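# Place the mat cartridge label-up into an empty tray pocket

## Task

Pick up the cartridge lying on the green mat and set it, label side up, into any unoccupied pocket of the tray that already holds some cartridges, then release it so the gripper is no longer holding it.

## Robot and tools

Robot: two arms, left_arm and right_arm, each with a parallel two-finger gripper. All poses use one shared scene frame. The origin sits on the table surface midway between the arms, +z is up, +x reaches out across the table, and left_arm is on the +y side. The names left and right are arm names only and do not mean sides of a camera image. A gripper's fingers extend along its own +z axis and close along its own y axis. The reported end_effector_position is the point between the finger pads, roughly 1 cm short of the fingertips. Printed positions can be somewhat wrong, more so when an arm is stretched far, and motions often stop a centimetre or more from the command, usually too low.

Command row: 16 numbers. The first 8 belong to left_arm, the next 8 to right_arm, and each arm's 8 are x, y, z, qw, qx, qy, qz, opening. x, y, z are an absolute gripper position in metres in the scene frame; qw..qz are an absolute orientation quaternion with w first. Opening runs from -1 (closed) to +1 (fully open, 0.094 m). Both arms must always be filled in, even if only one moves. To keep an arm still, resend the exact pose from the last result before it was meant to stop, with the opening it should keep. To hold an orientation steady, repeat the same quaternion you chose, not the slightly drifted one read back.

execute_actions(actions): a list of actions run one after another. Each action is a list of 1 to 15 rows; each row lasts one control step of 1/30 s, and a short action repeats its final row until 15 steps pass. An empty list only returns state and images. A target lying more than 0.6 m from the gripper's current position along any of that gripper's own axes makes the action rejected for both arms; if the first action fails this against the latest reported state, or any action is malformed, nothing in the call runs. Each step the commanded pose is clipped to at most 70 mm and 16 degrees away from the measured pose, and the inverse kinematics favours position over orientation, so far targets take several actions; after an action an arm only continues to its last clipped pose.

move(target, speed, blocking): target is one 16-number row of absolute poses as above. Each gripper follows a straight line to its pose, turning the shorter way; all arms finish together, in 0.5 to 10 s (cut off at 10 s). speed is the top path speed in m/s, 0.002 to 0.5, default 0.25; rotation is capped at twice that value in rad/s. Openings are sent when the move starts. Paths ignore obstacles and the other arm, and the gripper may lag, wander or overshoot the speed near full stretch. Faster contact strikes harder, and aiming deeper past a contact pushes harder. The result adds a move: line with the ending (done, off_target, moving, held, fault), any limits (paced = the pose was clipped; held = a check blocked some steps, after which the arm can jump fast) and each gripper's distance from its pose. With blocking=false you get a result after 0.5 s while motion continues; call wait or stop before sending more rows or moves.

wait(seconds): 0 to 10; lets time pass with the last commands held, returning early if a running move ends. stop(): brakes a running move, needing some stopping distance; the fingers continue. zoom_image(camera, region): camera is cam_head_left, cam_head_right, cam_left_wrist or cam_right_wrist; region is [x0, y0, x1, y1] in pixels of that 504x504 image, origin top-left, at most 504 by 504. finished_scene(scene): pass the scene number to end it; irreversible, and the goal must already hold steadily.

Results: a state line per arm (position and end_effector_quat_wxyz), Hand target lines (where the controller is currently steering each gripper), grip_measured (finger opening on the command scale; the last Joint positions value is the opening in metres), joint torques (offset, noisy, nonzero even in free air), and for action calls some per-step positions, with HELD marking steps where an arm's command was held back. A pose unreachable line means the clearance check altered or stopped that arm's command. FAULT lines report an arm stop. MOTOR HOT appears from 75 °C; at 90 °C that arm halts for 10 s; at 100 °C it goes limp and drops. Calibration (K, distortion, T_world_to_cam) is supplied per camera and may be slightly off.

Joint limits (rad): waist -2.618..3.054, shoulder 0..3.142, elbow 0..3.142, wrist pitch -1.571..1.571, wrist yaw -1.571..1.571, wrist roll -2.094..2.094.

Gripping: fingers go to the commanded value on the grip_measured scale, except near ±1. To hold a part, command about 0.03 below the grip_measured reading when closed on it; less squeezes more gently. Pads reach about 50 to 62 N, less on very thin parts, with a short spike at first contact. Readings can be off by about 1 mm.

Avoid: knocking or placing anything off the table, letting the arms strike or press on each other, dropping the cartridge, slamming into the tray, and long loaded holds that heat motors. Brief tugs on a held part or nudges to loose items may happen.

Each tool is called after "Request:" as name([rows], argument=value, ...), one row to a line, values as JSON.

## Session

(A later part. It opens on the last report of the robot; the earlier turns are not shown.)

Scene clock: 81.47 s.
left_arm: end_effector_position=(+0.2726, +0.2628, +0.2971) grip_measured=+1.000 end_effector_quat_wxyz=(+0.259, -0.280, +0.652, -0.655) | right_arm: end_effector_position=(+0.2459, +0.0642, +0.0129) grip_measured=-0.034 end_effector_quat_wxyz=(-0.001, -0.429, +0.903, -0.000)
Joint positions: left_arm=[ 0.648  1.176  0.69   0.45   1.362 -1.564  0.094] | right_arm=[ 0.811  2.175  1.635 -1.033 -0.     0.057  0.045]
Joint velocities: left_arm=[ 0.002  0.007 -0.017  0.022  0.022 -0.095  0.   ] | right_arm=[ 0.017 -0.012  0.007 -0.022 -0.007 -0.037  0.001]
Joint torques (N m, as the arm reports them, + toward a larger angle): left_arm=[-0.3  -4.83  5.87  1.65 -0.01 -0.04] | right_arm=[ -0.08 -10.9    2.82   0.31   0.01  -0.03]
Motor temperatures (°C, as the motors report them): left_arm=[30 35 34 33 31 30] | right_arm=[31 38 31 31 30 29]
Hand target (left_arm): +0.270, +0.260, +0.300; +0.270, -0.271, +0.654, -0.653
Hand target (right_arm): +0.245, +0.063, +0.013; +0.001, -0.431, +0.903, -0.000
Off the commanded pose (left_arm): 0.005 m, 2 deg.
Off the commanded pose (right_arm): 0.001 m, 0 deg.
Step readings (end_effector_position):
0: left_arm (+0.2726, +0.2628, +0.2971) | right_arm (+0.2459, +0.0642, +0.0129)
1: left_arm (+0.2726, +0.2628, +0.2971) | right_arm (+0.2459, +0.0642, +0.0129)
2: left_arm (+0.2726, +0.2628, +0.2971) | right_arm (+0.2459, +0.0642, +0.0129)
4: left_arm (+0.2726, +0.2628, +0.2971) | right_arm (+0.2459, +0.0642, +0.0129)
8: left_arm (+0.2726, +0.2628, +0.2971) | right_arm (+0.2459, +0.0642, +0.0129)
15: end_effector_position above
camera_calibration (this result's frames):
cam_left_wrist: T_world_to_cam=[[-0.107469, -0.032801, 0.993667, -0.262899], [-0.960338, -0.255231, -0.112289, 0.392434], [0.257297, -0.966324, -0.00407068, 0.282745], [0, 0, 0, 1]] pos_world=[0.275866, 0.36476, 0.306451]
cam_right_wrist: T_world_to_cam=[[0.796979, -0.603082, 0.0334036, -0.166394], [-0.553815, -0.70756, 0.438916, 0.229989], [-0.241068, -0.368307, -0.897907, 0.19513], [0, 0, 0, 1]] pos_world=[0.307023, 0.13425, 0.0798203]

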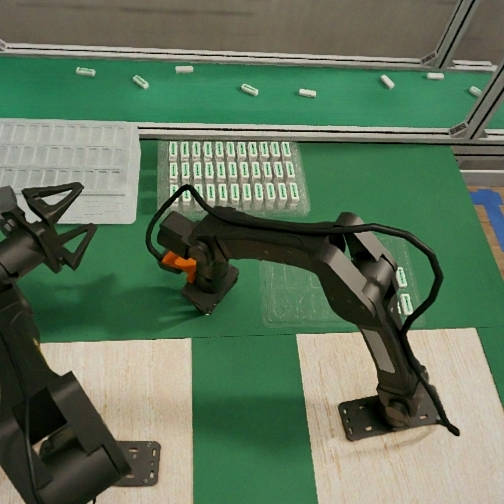

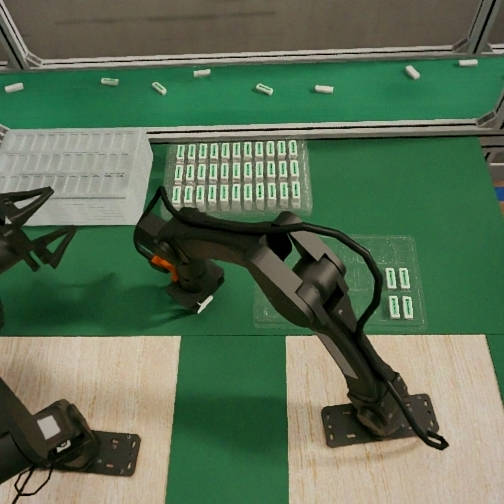

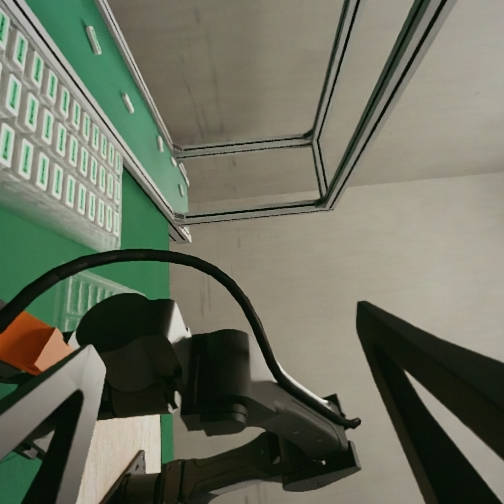

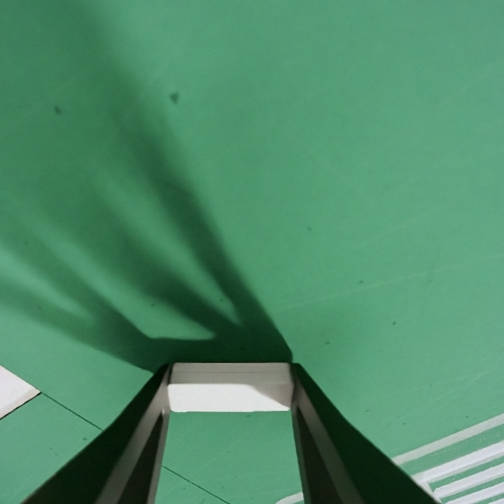

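Request:
move(target=[0.26, 0.24, 0.295, 0.2706, -0.2706, 0.6533, -0.6533, 1, 0.243, 0.06, 0.055, 0.001, -0.4305, 0.9025, 0.0, -0.068], speed=0.15)

Request:
move(target=[0.17, 0.06, 0.25, 0, 0, 0.7071, -0.7071, 0.3, 0.17, -0.03, 0.25, 0.5, -0.5, 0.5, 0.5, -0.068], speed=0.35)

Scene clock: 87.63 s.
left_arm: end_effector_position=(+0.2627, +0.2439, +0.2917) grip_measured=+1.000 end_effector_quat_wxyz=(+0.261, -0.280, +0.652, -0.655) | right_arm: end_effector_position=(+0.2371, +0.0521, +0.0395) grip_measured=-0.034 end_effector_quat_wxyz=(-0.020, -0.429, +0.903, -0.011)
Joint positions: left_arm=[ 0.599  1.095  0.62   0.45   1.31  -1.573  0.094] | right_arm=[ 0.811  2.132  1.674 -1.158 -0.     0.057  0.045]
Joint velocities: left_arm=[-0.012 -0.002 -0.012  0.007  0.066 -0.007  0.   ] | right_arm=[ 0.002 -0.007 -0.007  0.007  0.007  0.095  0.001]
Joint torques (N m, as the arm reports them, + toward a larger angle): left_arm=[-0.61 -4.4   6.05  1.64 -0.02 -0.05] | right_arm=[  0.06 -11.49   6.09   0.1    0.01  -0.04]
Motor temperatures (°C, as the motors report them): left_arm=[30 35 34 34 31 30] | right_arm=[31 38 31 30 30 29]
Hand target (left_arm): +0.260, +0.240, +0.295; +0.270, -0.270, +0.653, -0.654
Hand target (right_arm): +0.243, +0.060, +0.055; +0.001, -0.430, +0.903, -0.000
Off the commanded pose (left_arm): 0.006 m, 2 deg.
Off the commanded pose (right_arm): 0.018 m, 3 deg.
move: off_target (right_arm)
camera_calibration (this result's frames):
cam_left_wrist: T_world_to_cam=[[-0.108914, -0.0332364, 0.993495, -0.25861], [-0.959567, -0.257448, -0.113807, 0.378352], [0.259556, -0.96572, -0.00385291, 0.266177], [0, 0, 0, 1]] pos_world=[0.2658, 0.345864, 0.301012]
cam_right_wrist: T_world_to_cam=[[0.797834, -0.6019, 0.0343078, -0.167906], [-0.542243, -0.691557, 0.477201, 0.199843], [-0.263502, -0.399331, -0.878124, 0.218628], [0, 0, 0, 1]] pos_world=[0.299933, 0.124445, 0.102378]

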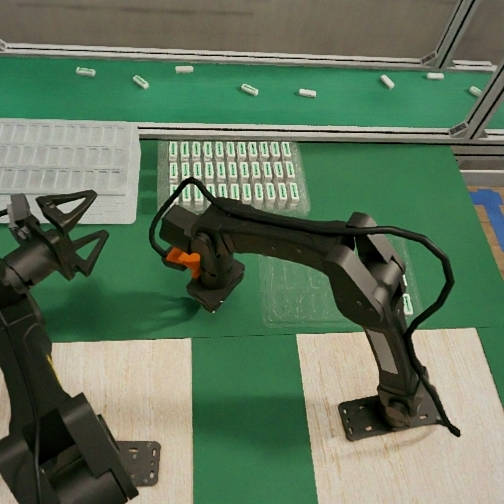

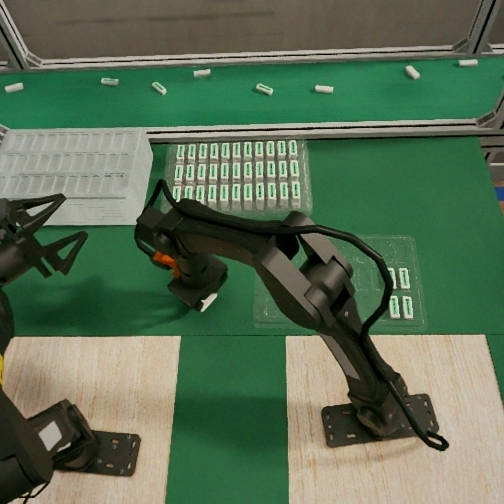

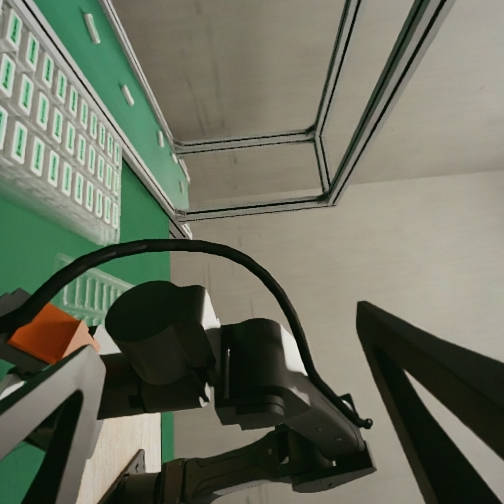

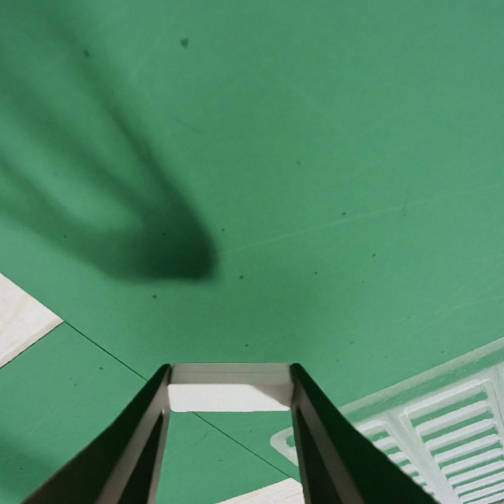

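Scene clock: 91.03 s.
left_arm: end_effector_position=(+0.1733, +0.0635, +0.2538) grip_measured=+0.302 end_effector_quat_wxyz=(+0.007, -0.003, +0.705, -0.709) | right_arm: end_effector_position=(+0.1735, -0.0240, +0.2537) grip_measured=-0.034 end_effector_quat_wxyz=(+0.498, -0.492, +0.502, +0.508)
Joint positions: left_arm=[-0.021  1.21   0.487  0.783  1.46  -1.623  0.061] | right_arm=[ 0.24   0.985  0.382  0.638 -1.198  0.053  0.045]
Joint velocities: left_arm=[ 0.012 -0.002 -0.095  0.007 -0.037 -0.081 -0.001] | right_arm=[-0.012  0.017 -0.007  0.125 -0.037  0.051 -0.   ]
Joint torques (N m, as the arm reports them, + toward a larger angle): left_arm=[-0.62 -2.25  5.38  1.56  0.05 -0.03] | right_arm=[-0.46 -0.54  3.53  1.43 -0.06  0.08]
Motor temperatures (°C, as the motors report them): left_arm=[30 34 34 34 31 30] | right_arm=[31 37 31 31 30 29]
Hand target (left_arm): +0.170, +0.062, +0.249; +0.001, +0.000, +0.705, -0.709
Hand target (right_arm): +0.173, -0.025, +0.251; +0.496, -0.489, +0.503, +0.512
Off the commanded pose (left_arm): 0.006 m, 1 deg.
Off the commanded pose (right_arm): 0.008 m, 1 deg.
move: done
camera_calibration (this result's frames):
cam_left_wrist: T_world_to_cam=[[-0.134322, 0.0644452, 0.98884, -0.237299], [-0.863579, 0.481786, -0.148706, 0.187085], [-0.485993, -0.873916, -0.009061, 0.239713], [0, 0, 0, 1]] pos_world=[0.246188, 0.134647, 0.264643]
cam_right_wrist: T_world_to_cam=[[0.999345, -0.0330304, 0.014792, -0.186637], [-0.000678193, -0.425738, -0.904846, 0.273498], [0.0361849, 0.904244, -0.425481, 0.22401], [0, 0, 0, 1]] pos_world=[0.178594, -0.0922862, 0.345547]

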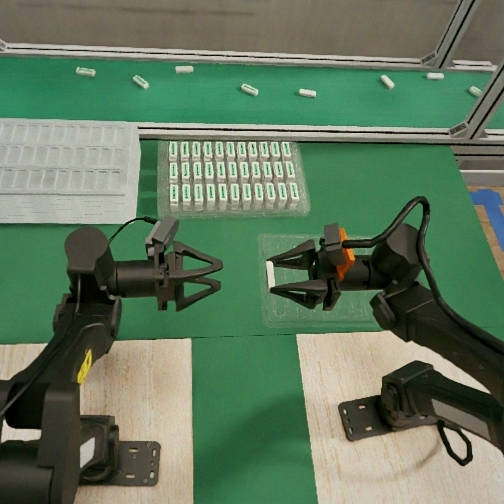

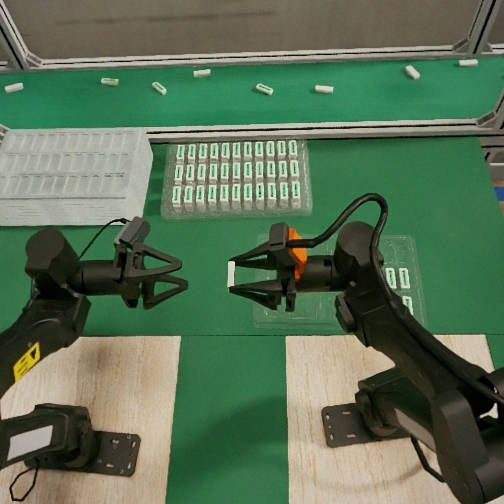

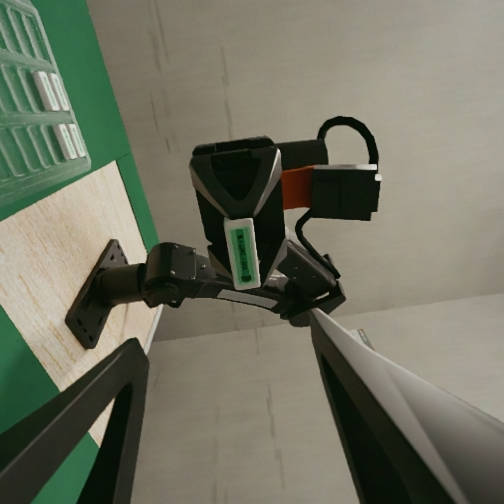

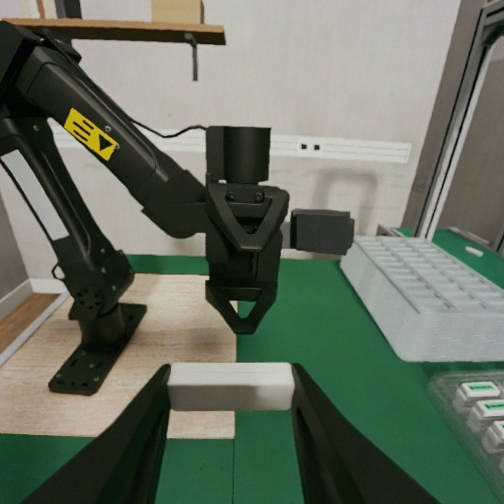

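Request:
zoom_image(camera="cam_left_wrist", region=[190, 200, 300, 310])

Request:
zoom_image(camera="cam_right_wrist", region=[170, 200, 320, 350])

Region (190, 200, 300, 310) of cam_left_wrist's 504x504 image, scaled by 4.582, with more detail than that image has.

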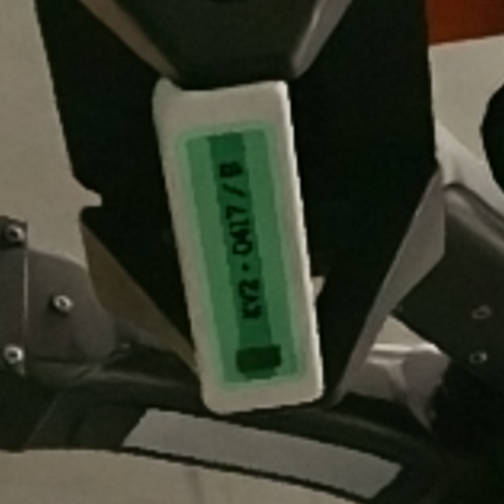

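Region (170, 200, 320, 350) of cam_right_wrist's 504x504 image, scaled by 3.360, with more detail than that image has.

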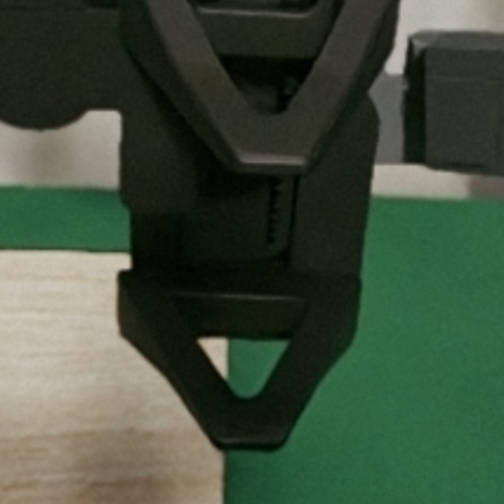

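Request:
zoom_image(camera="cam_head_right", region=[160, 135, 320, 220])

Request:
zoom_image(camera="cam_head_right", region=[130, 230, 300, 320])

Request:
zoom_image(camera="cam_head_left", region=[160, 230, 330, 320])

Region (160, 135, 320, 220) of cam_head_right's 504x504 image, scaled by 3.150, with more detail than that image has; it fills the top 268 rows of this view, and the rest is white.

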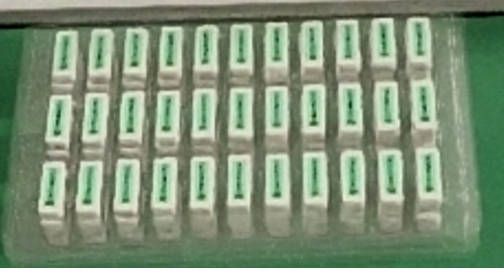

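Region (130, 230, 300, 320) of cam_head_right's 504x504 image, scaled by 2.965, with more detail than that image has; it fills the top 267 rows of this view, and the rest is white.

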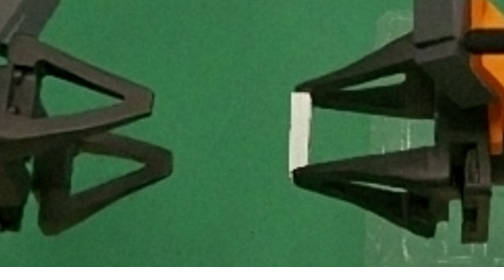

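Region (160, 230, 330, 320) of cam_head_left's 504x504 image, scaled by 2.965, with more detail than that image has; it fills the top 267 rows of this view, and the rest is white.

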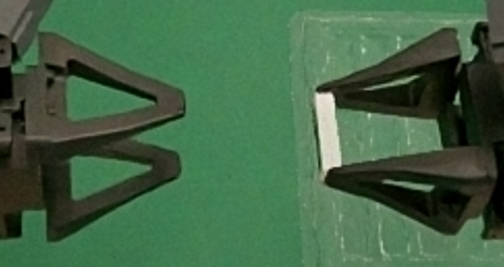

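Request:
move(target=[0.1635, 0.005, 0.2575, 0.022, 0.022, 0.7068, -0.7068, -0.23, 0.17, -0.03, 0.25, 0.5, -0.5, 0.5, 0.5, -0.068], speed=0.12)

Scene clock: 109.73 s.
left_arm: end_effector_position=(+0.1581, +0.0095, +0.2473) grip_measured=-0.228 end_effector_quat_wxyz=(+0.009, +0.010, +0.707, -0.707) | right_arm: end_effector_position=(+0.1727, -0.0273, +0.2495) grip_measured=-0.034 end_effector_quat_wxyz=(+0.495, -0.497, +0.504, +0.504)
Joint positions: left_arm=[-0.273  1.21   0.48   0.732  1.223 -1.545  0.036] | right_arm=[ 0.225  0.97   0.381  0.583 -1.213  0.01   0.045]
Joint velocities: left_arm=[-0.007  0.002  0.002 -0.007 -0.022 -0.037 -0.   ] | right_arm=[ 0.007  0.007  0.002  0.007 -0.037 -0.007 -0.001]
Joint torques (N m, as the arm reports them, + toward a larger angle): left_arm=[-0.68 -2.76 10.81  1.44 -0.02  0.07] | right_arm=[-0.7  -2.69  3.96  1.23 -0.09 -0.05]
Motor temperatures (°C, as the motors report them): left_arm=[30 34 34 34 31 30] | right_arm=[31 34 31 33 30 29]
Hand target (left_arm): +0.163, +0.006, +0.259; +0.021, +0.021, +0.704, -0.710
Hand target (right_arm): +0.170, -0.030, +0.250; +0.500, -0.500, +0.500, +0.500
Off the commanded pose (left_arm): 0.012 m, 2 deg.
Off the commanded pose (right_arm): 0.004 m, 1 deg.
move: off_target (left_arm)
camera_calibration (this result's frames):
cam_left_wrist: T_world_to_cam=[[-0.154306, 0.0606631, 0.986159, -0.225618], [-0.852942, 0.495592, -0.163948, 0.200937], [-0.498678, -0.866435, -0.0247308, 0.190845], [0, 0, 0, 1]] pos_world=[0.231744, 0.0794585, 0.260159]
cam_right_wrist: T_world_to_cam=[[0.999256, -0.0330014, 0.0199385, -0.187184], [0.00343155, -0.438947, -0.898506, 0.265619], [0.0384039, 0.897907, -0.438507, 0.227912], [0, 0, 0, 1]] pos_world=[0.177381, -0.0942284, 0.342333]

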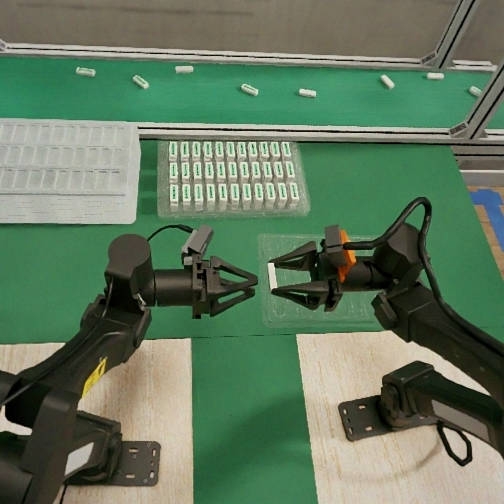

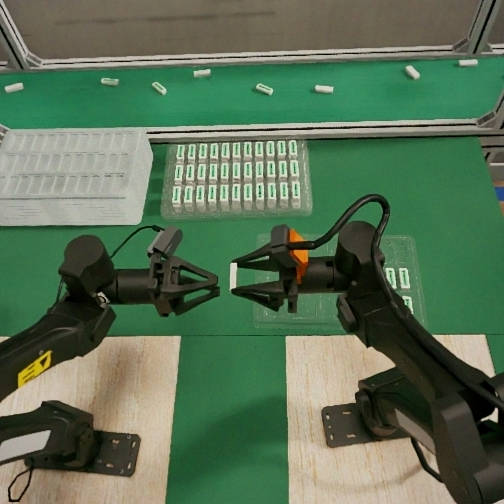

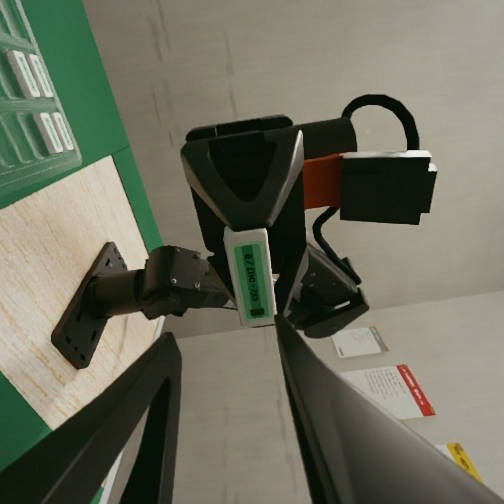

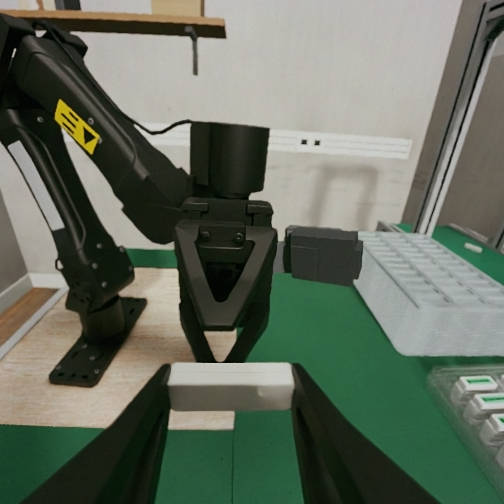

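Request:
zoom_image(camera="cam_left_wrist", region=[160, 210, 320, 370])

Request:
zoom_image(camera="cam_right_wrist", region=[150, 270, 310, 430])

Region (160, 210, 320, 370) of cam_left_wrist's 504x504 image, scaled by 3.150, with more detail than that image has.

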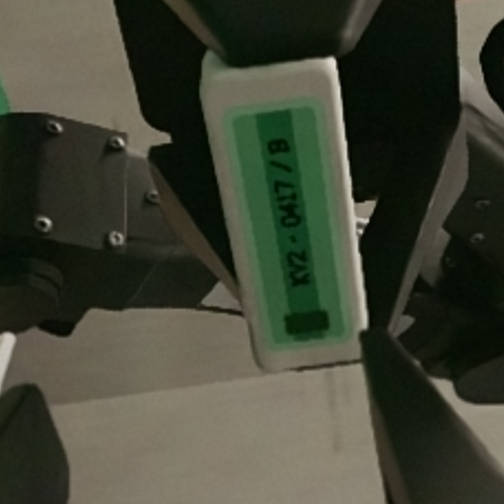

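Region (150, 270, 310, 430) of cam_right_wrist's 504x504 image, scaled by 3.150, with more detail than that image has.

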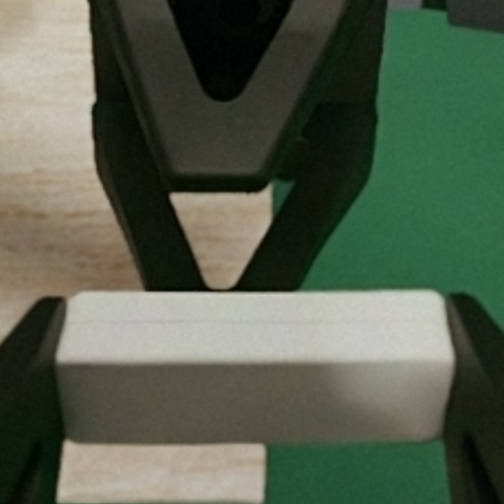

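Request:
move(target=[0.1581, 0.0095, 0.2473, 0.009, 0.010, 0.707, -0.707, -0.23, 0.1672, -0.021, 0.2415, 0.495, -0.497, 0.504, 0.504, -0.068], speed=0.04)

Scene clock: 120.10 s.
left_arm: end_effector_position=(+0.1584, +0.0095, +0.2471) grip_measured=-0.228 end_effector_quat_wxyz=(+0.010, +0.010, +0.707, -0.707) | right_arm: end_effector_position=(+0.1683, -0.0219, +0.2442) grip_measured=-0.034 end_effector_quat_wxyz=(+0.492, -0.497, +0.506, +0.505)
Joint positions: left_arm=[-0.273  1.21   0.48   0.73   1.221 -1.543  0.036] | right_arm=[ 0.261  0.97   0.363  0.594 -1.18   0.01   0.045]
Joint velocities: left_arm=[ 0.017 -0.007 -0.007  0.037 -0.007 -0.037 -0.002] | right_arm=[-0.002 -0.002 -0.007 -0.066  0.007 -0.037  0.001]
Joint torques (N m, as the arm reports them, + toward a larger angle): left_arm=[ 0.09 -3.18  6.76  1.52  0.06 -0.04] | right_arm=[ 0.62 -0.72  3.67  1.44  0.01 -0.03]
Motor temperatures (°C, as the motors report them): left_arm=[30 33 36 34 31 30] | right_arm=[31 33 31 33 30 29]
Hand target (left_arm): +0.158, +0.009, +0.247; +0.009, +0.010, +0.707, -0.707
Hand target (right_arm): +0.167, -0.021, +0.242; +0.495, -0.498, +0.504, +0.503
Off the commanded pose (left_arm): 0.000 m, 0 deg.
Off the commanded pose (right_arm): 0.003 m, 0 deg.
move: done
camera_calibration (this result's frames):
cam_left_wrist: T_world_to_cam=[[-0.154511, 0.0598567, 0.986176, -0.225333], [-0.853871, 0.494048, -0.163768, 0.201312], [-0.497021, -0.867371, -0.025226, 0.190878], [0, 0, 0, 1]] pos_world=[0.231949, 0.0795922, 0.260002]
cam_right_wrist: T_world_to_cam=[[0.999452, -0.0298974, 0.014172, -0.181014], [-0.000487325, -0.441591, -0.897216, 0.263573], [0.0330827, 0.896718, -0.441364, 0.222453], [0, 0, 0, 1]] pos_world=[0.173684, -0.088498, 0.337231]

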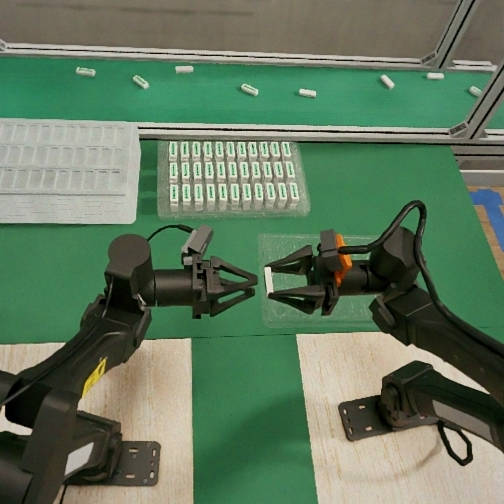

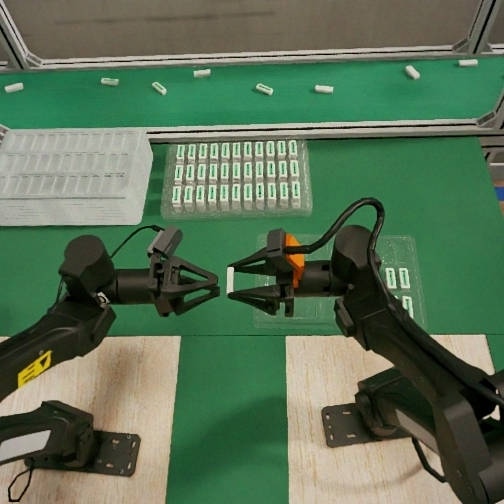

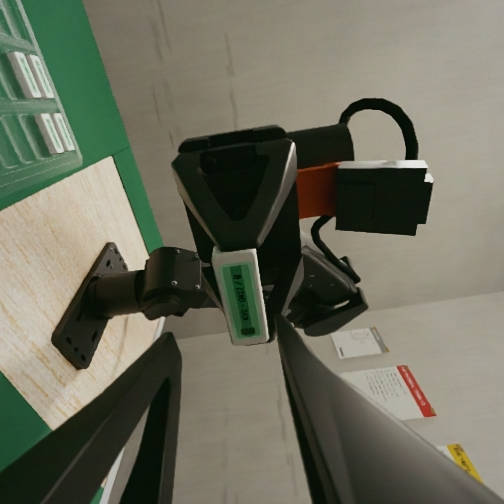

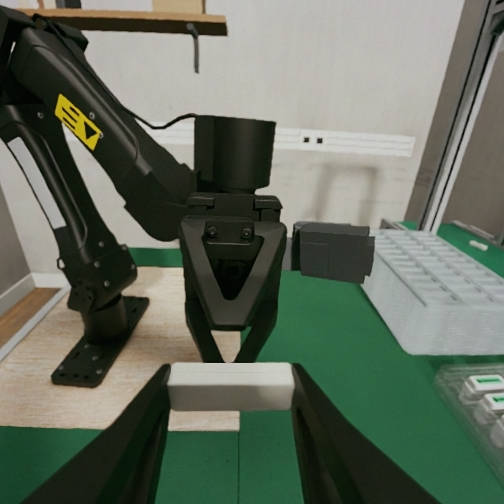

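Request:
zoom_image(camera="cam_left_wrist", region=[150, 230, 310, 390])

Request:
zoom_image(camera="cam_head_left", region=[220, 250, 300, 320])

Request:
zoom_image(camera="cam_head_right", region=[185, 250, 265, 320])

Region (150, 230, 310, 390) of cam_left_wrist's 504x504 image, scaled by 3.150, with more detail than that image has.

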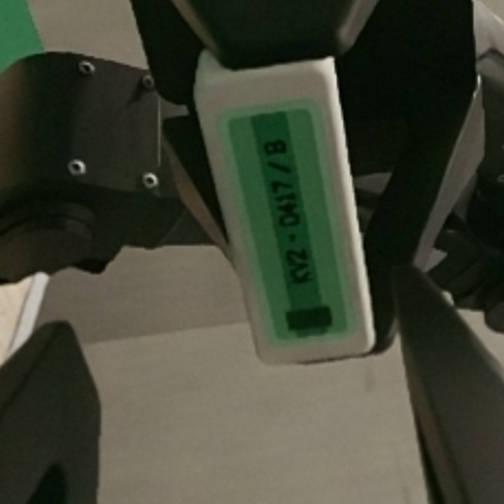

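Region (220, 250, 300, 320) of cam_head_left's 504x504 image, scaled by 6.300, with more detail than that image has; it fills the top 441 rows of this view, and the rest is white.

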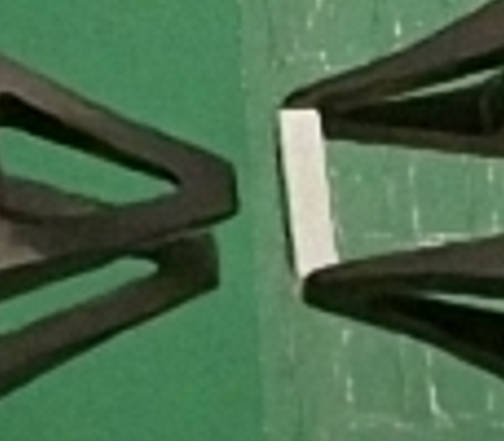

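Region (185, 250, 265, 320) of cam_head_right's 504x504 image, scaled by 6.300, with more detail than that image has; it fills the top 441 rows of this view, and the rest is white.

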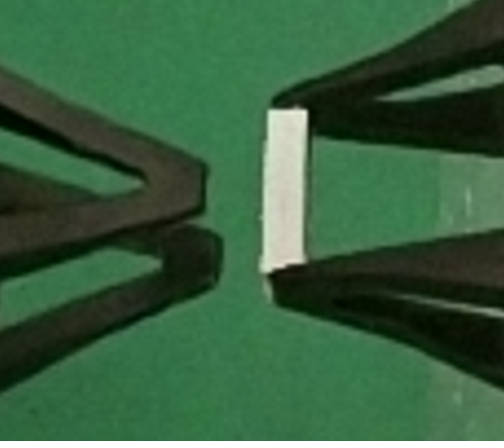

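Request:
move(target=[0.1581, 0.0095, 0.2473, 0.009, 0.010, 0.707, -0.707, -0.23, 0.1645, -0.004, 0.238, 0.495, -0.497, 0.504, 0.504, -0.068], speed=0.04)

Scene clock: 130.67 s.
left_arm: end_effector_position=(+0.1584, +0.0095, +0.2471) grip_measured=-0.228 end_effector_quat_wxyz=(+0.010, +0.010, +0.707, -0.707) | right_arm: end_effector_position=(+0.1653, -0.0050, +0.2417) grip_measured=-0.034 end_effector_quat_wxyz=(+0.494, -0.498, +0.504, +0.504)
Joint positions: left_arm=[-0.273  1.21   0.48   0.73   1.221 -1.543  0.036] | right_arm=[ 0.354  1.006  0.363  0.635 -1.087  0.01   0.045]
Joint velocities: left_arm=[ 0.002 -0.012 -0.017 -0.051  0.022  0.007 -0.001] | right_arm=[-0.007 -0.007 -0.002 -0.022  0.007 -0.007 -0.001]
Joint torques (N m, as the arm reports them, + toward a larger angle): left_arm=[ 0.09 -3.2   6.75  1.52  0.06 -0.04] | right_arm=[ 0.69 -0.47  3.69  1.5   0.06 -0.02]
Motor temperatures (°C, as the motors report them): left_arm=[30 33 35 34 31 30] | right_arm=[31 33 31 34 30 29]
Hand target (left_arm): +0.158, +0.010, +0.247; +0.009, +0.010, +0.707, -0.707
Hand target (right_arm): +0.165, -0.004, +0.238; +0.495, -0.498, +0.504, +0.503
Off the commanded pose (left_arm): 0.000 m, 0 deg.
Off the commanded pose (right_arm): 0.004 m, 0 deg.
move: done
camera_calibration (this result's frames):
cam_left_wrist: T_world_to_cam=[[-0.154511, 0.0598567, 0.986176, -0.225333], [-0.853871, 0.494048, -0.163768, 0.201312], [-0.497021, -0.867371, -0.025226, 0.190878], [0, 0, 0, 1]] pos_world=[0.231949, 0.0795922, 0.260002]
cam_right_wrist: T_world_to_cam=[[0.999354, -0.0302981, 0.0193539, -0.178741], [0.00403852, -0.440315, -0.897834, 0.26812], [0.0357245, 0.897332, -0.439908, 0.205566], [0, 0, 0, 1]] pos_world=[0.170199, -0.071819, 0.334616]

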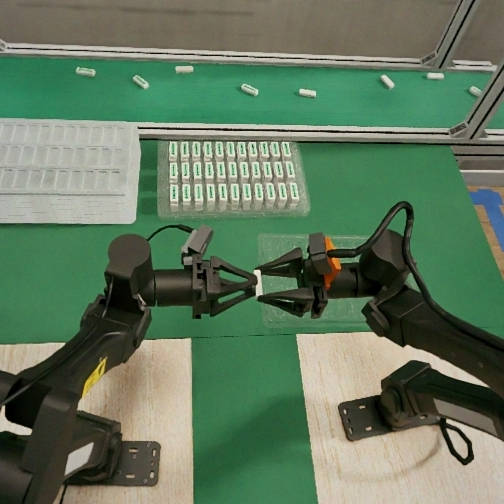

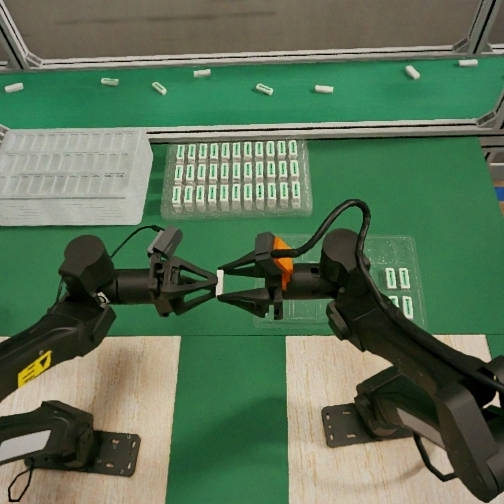

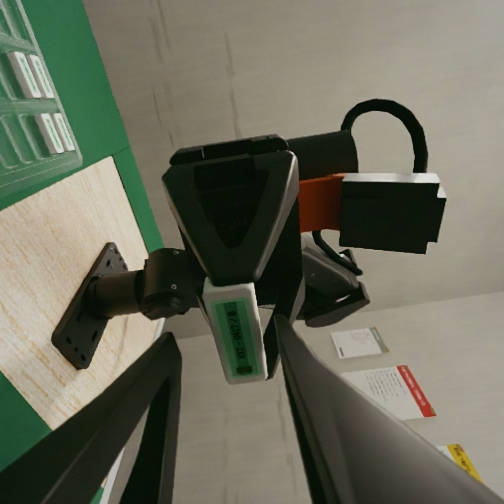

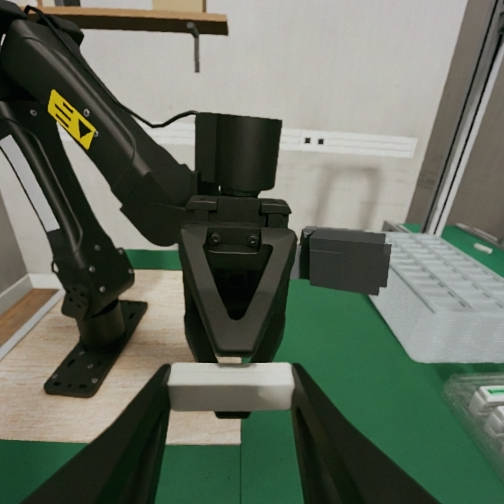

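Request:
zoom_image(camera="cam_head_left", region=[220, 250, 300, 320])

Request:
zoom_image(camera="cam_head_right", region=[180, 250, 260, 320])

Request:
zoom_image(camera="cam_left_wrist", region=[150, 260, 310, 420])

Request:
zoom_image(camera="cam_right_wrist", region=[150, 300, 310, 460])

Region (220, 250, 300, 320) of cam_head_left's 504x504 image, scaled by 6.300, with more detail than that image has; it fills the top 441 rows of this view, and the rest is white.

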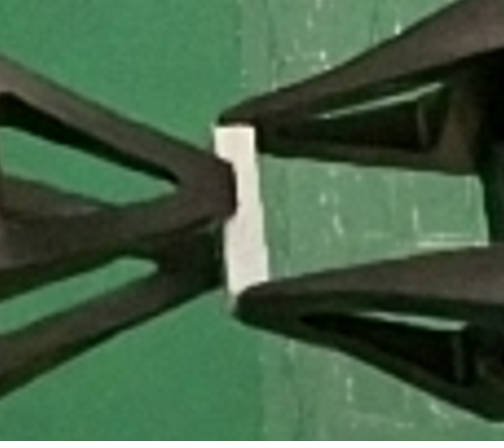

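Region (180, 250, 260, 320) of cam_head_right's 504x504 image, scaled by 6.300, with more detail than that image has; it fills the top 441 rows of this view, and the rest is white.

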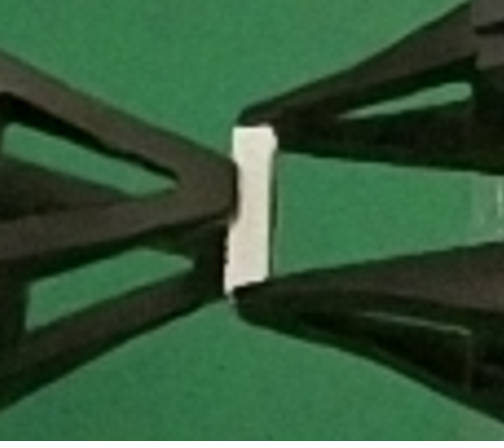

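Region (150, 260, 310, 420) of cam_left_wrist's 504x504 image, scaled by 3.150, with more detail than that image has.

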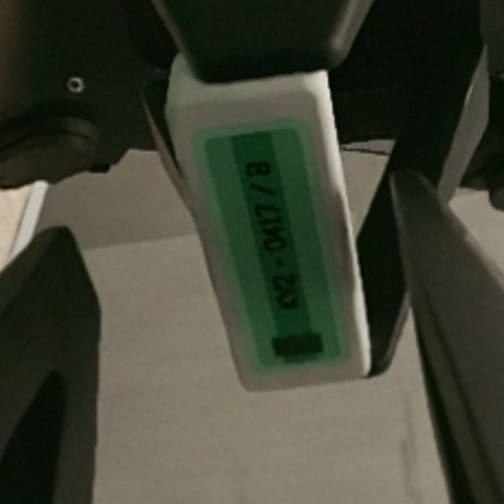

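Region (150, 300, 310, 460) of cam_right_wrist's 504x504 image, scaled by 3.150, with more detail than that image has.

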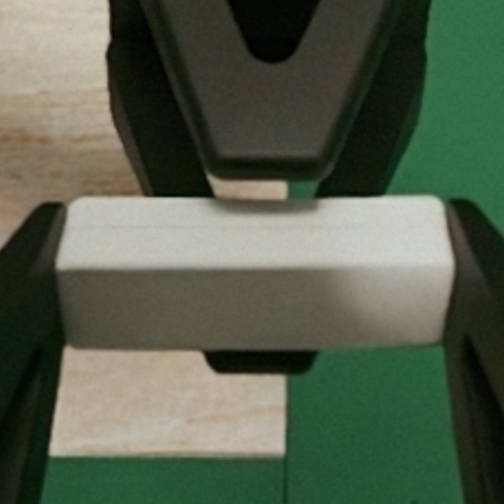

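Request:
move(target=[0.1581, 0.0095, 0.2473, 0.009, 0.010, 0.707, -0.707, -0.35, 0.1645, 0.0005, 0.234, 0.495, -0.497, 0.504, 0.504, -0.068], speed=0.03)

Scene clock: 135.13 s.
left_arm: end_effector_position=(+0.1584, +0.0095, +0.2471) grip_measured=-0.348 end_effector_quat_wxyz=(+0.010, +0.010, +0.707, -0.707) | right_arm: end_effector_position=(+0.1661, -0.0001, +0.2403) grip_measured=-0.034 end_effector_quat_wxyz=(+0.496, -0.498, +0.502, +0.503)
Joint positions: left_arm=[-0.273  1.21   0.48   0.73   1.221 -1.543  0.031] | right_arm=[ 0.375  1.031  0.363  0.666 -1.066  0.01   0.045]
Joint velocities: left_arm=[-0.017  0.007  0.007  0.022 -0.051  0.022  0.   ] | right_arm=[-0.022  0.007  0.032 -0.051  0.007 -0.037 -0.001]
Joint torques (N m, as the arm reports them, + toward a larger angle): left_arm=[ 0.09 -3.19  6.75  1.52  0.06 -0.03] | right_arm=[ 0.62 -0.67  3.07  1.53  0.06  0.  ]
Motor temperatures (°C, as the motors report them): left_arm=[30 33 35 34 31 30] | right_arm=[31 33 31 35 30 29]
Hand target (left_arm): +0.158, +0.010, +0.247; +0.009, +0.010, +0.707, -0.707
Hand target (right_arm): +0.164, +0.000, +0.234; +0.494, -0.497, +0.504, +0.504
Off the commanded pose (left_arm): 0.000 m, 0 deg.
Off the commanded pose (right_arm): 0.006 m, 0 deg.
move: done
camera_calibration (this result's frames):
cam_left_wrist: T_world_to_cam=[[-0.154511, 0.0598567, 0.986176, -0.225333], [-0.853871, 0.494048, -0.163768, 0.201312], [-0.497021, -0.867371, -0.025226, 0.190878], [0, 0, 0, 1]] pos_world=[0.231949, 0.0795922, 0.260002]
cam_right_wrist: T_world_to_cam=[[0.999246, -0.0299791, 0.0246726, -0.180603], [0.0090646, -0.437769, -0.899042, 0.26848], [0.0377533, 0.898588, -0.437167, 0.199534], [0, 0, 0, 1]] pos_world=[0.1705, -0.0671807, 0.33306]

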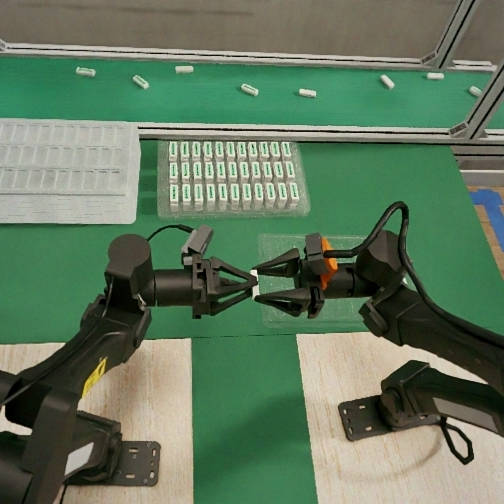

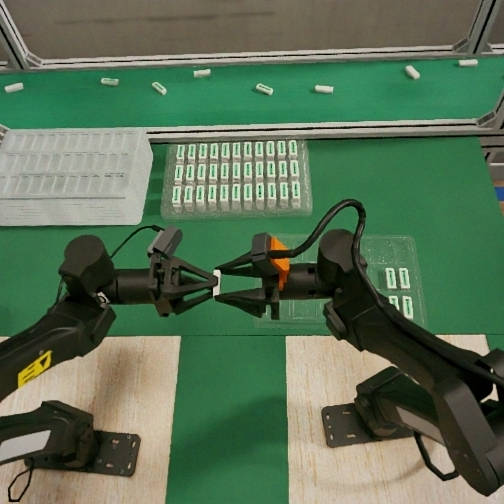

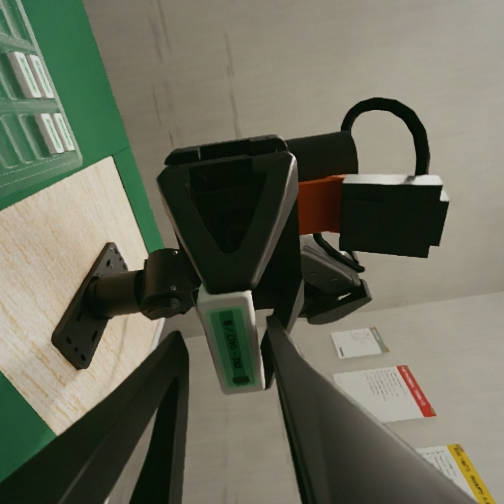

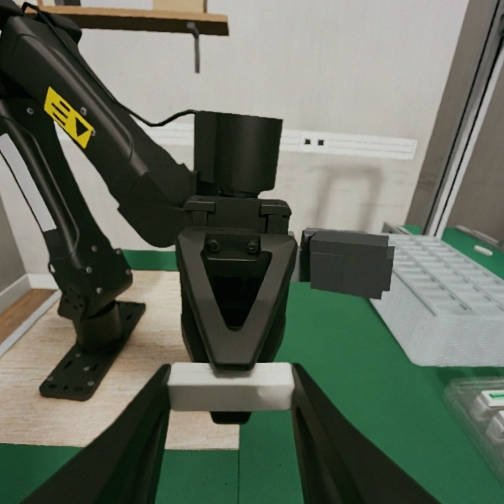

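Request:
execute_actions([
  [[0.1581, 0.0095, 0.2473, 0.009, 0.010, 0.707, -0.707, -0.35, 0.1645, 0.0005, 0.2330, 0.495, -0.497, 0.504, 0.504, -0.068],[0.1581, 0.0095, 0.2473, 0.009, 0.010, 0.707, -0.707, -0.35, 0.1640, 0.0005, 0.2320, 0.495, -0.497, 0.504, 0.504, -0.068],[0.1581, 0.0095, 0.2473, 0.009, 0.010, 0.707, -0.707, -0.35, 0.1635, 0.0005, 0.2310, 0.495, -0.497, 0.504, 0.504, -0.068],[0.1581, 0.0095, 0.2473, 0.009, 0.010, 0.707, -0.707, -0.35, 0.1635, 0.0005, 0.2310, 0.495, -0.497, 0.504, 0.504, -0.068],[0.1581, 0.0095, 0.2473, 0.009, 0.010, 0.707, -0.707, -0.35, 0.1640, 0.0005, 0.2330, 0.495, -0.497, 0.504, 0.504, -0.068],[0.1581, 0.0095, 0.2473, 0.009, 0.010, 0.707, -0.707, -0.35, 0.1645, 0.0005, 0.2350, 0.495, -0.497, 0.504, 0.504, -0.068]],
])

Scene clock: 138.90 s.
left_arm: end_effector_position=(+0.1584, +0.0095, +0.2471) grip_measured=-0.348 end_effector_quat_wxyz=(+0.010, +0.010, +0.707, -0.707) | right_arm: end_effector_position=(+0.1649, -0.0007, +0.2369) grip_measured=-0.034 end_effector_quat_wxyz=(+0.497, -0.498, +0.502, +0.503)
Joint positions: left_arm=[-0.273  1.21   0.48   0.73   1.221 -1.543  0.031] | right_arm=[ 0.376  1.031  0.349  0.681 -1.063  0.01   0.045]
Joint velocities: left_arm=[ 0.022  0.002 -0.012  0.007 -0.022 -0.007 -0.   ] | right_arm=[ 0.017  0.017 -0.007  0.022 -0.037 -0.037  0.001]
Joint torques (N m, as the arm reports them, + toward a larger angle): left_arm=[ 0.09 -3.18  6.75  1.52  0.06 -0.04] | right_arm=[ 0.52 -0.88  4.22  1.43  0.06  0.02]
Motor temperatures (°C, as the motors report them): left_arm=[30 33 35 34 31 30] | right_arm=[31 33 31 35 30 29]
Hand target (left_arm): +0.158, +0.010, +0.247; +0.009, +0.010, +0.707, -0.707
Hand target (right_arm): +0.164, +0.000, +0.235; +0.495, -0.497, +0.504, +0.504
Off the commanded pose (left_arm): 0.000 m, 0 deg.
Off the commanded pose (right_arm): 0.002 m, 0 deg.
Step readings (end_effector_position):
0: left_arm (+0.1584, +0.0095, +0.2471) | right_arm (+0.1664, -0.0001, +0.2412)
1: left_arm (+0.1584, +0.0095, +0.2471) | right_arm (+0.1664, -0.0001, +0.2412)
2: left_arm (+0.1584, +0.0095, +0.2471) | right_arm (+0.1663, -0.0002, +0.2409)
4: left_arm (+0.1584, +0.0095, +0.2471) | right_arm (+0.1657, -0.0006, +0.2388)
8: left_arm (+0.1584, +0.0095, +0.2471) | right_arm (+0.1649, -0.0007, +0.2369)
15: end_effector_position above
camera_calibration (this result's frames):
cam_left_wrist: T_world_to_cam=[[-0.154511, 0.0598567, 0.986176, -0.225333], [-0.853871, 0.494048, -0.163768, 0.201312], [-0.497021, -0.867371, -0.025226, 0.190878], [0, 0, 0, 1]] pos_world=[0.231949, 0.0795922, 0.260002]
cam_right_wrist: T_world_to_cam=[[0.999187, -0.0318848, 0.0246751, -0.179387], [0.00823172, -0.437789, -0.89904, 0.265423], [0.0394682, 0.898512, -0.437171, 0.198299], [0, 0, 0, 1]] pos_world=[0.169229, -0.0676944, 0.329743]

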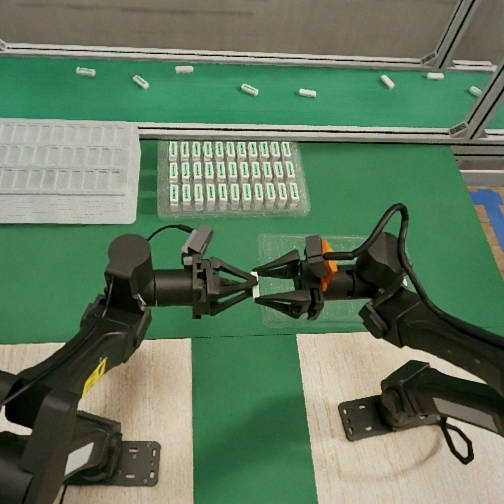

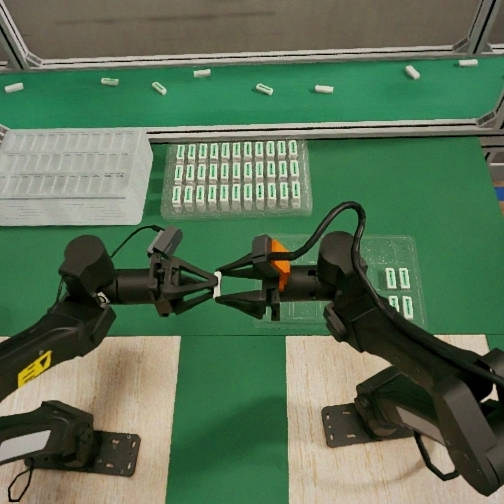

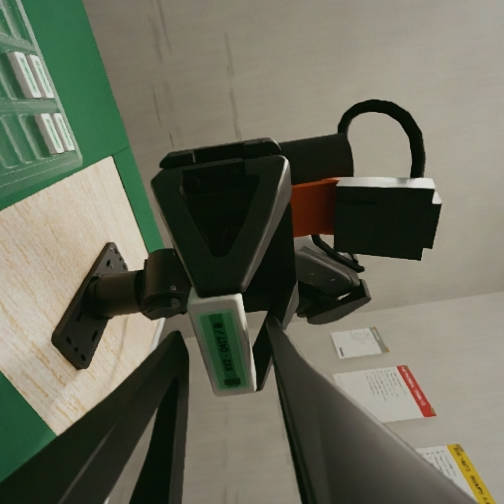

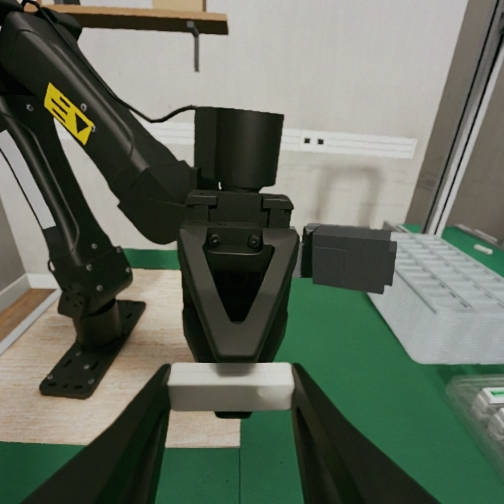

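Request:
zoom_image(camera="cam_left_wrist", region=[150, 270, 310, 430])

Request:
zoom_image(camera="cam_head_left", region=[220, 250, 300, 320])

Request:
zoom_image(camera="cam_head_right", region=[180, 250, 260, 320])

Region (150, 270, 310, 430) of cam_left_wrist's 504x504 image, scaled by 3.150, with more detail than that image has.

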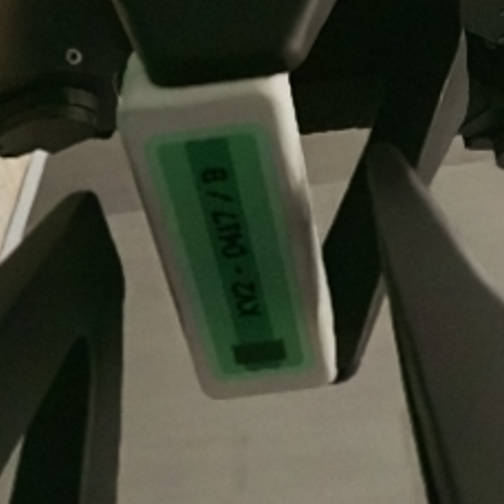

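Region (220, 250, 300, 320) of cam_head_left's 504x504 image, scaled by 6.300, with more detail than that image has; it fills the top 441 rows of this view, and the rest is white.

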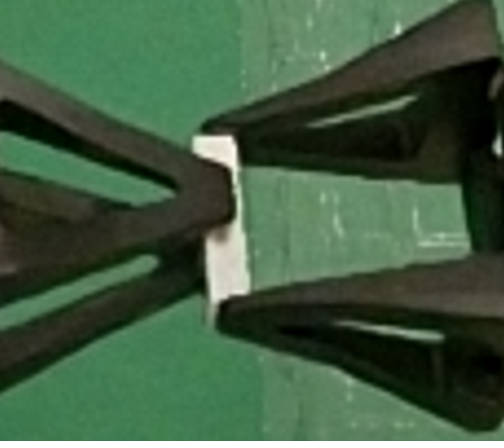

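Region (180, 250, 260, 320) of cam_head_right's 504x504 image, scaled by 6.300, with more detail than that image has; it fills the top 441 rows of this view, and the rest is white.

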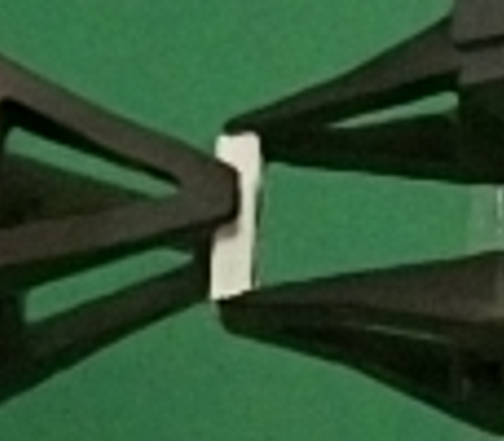

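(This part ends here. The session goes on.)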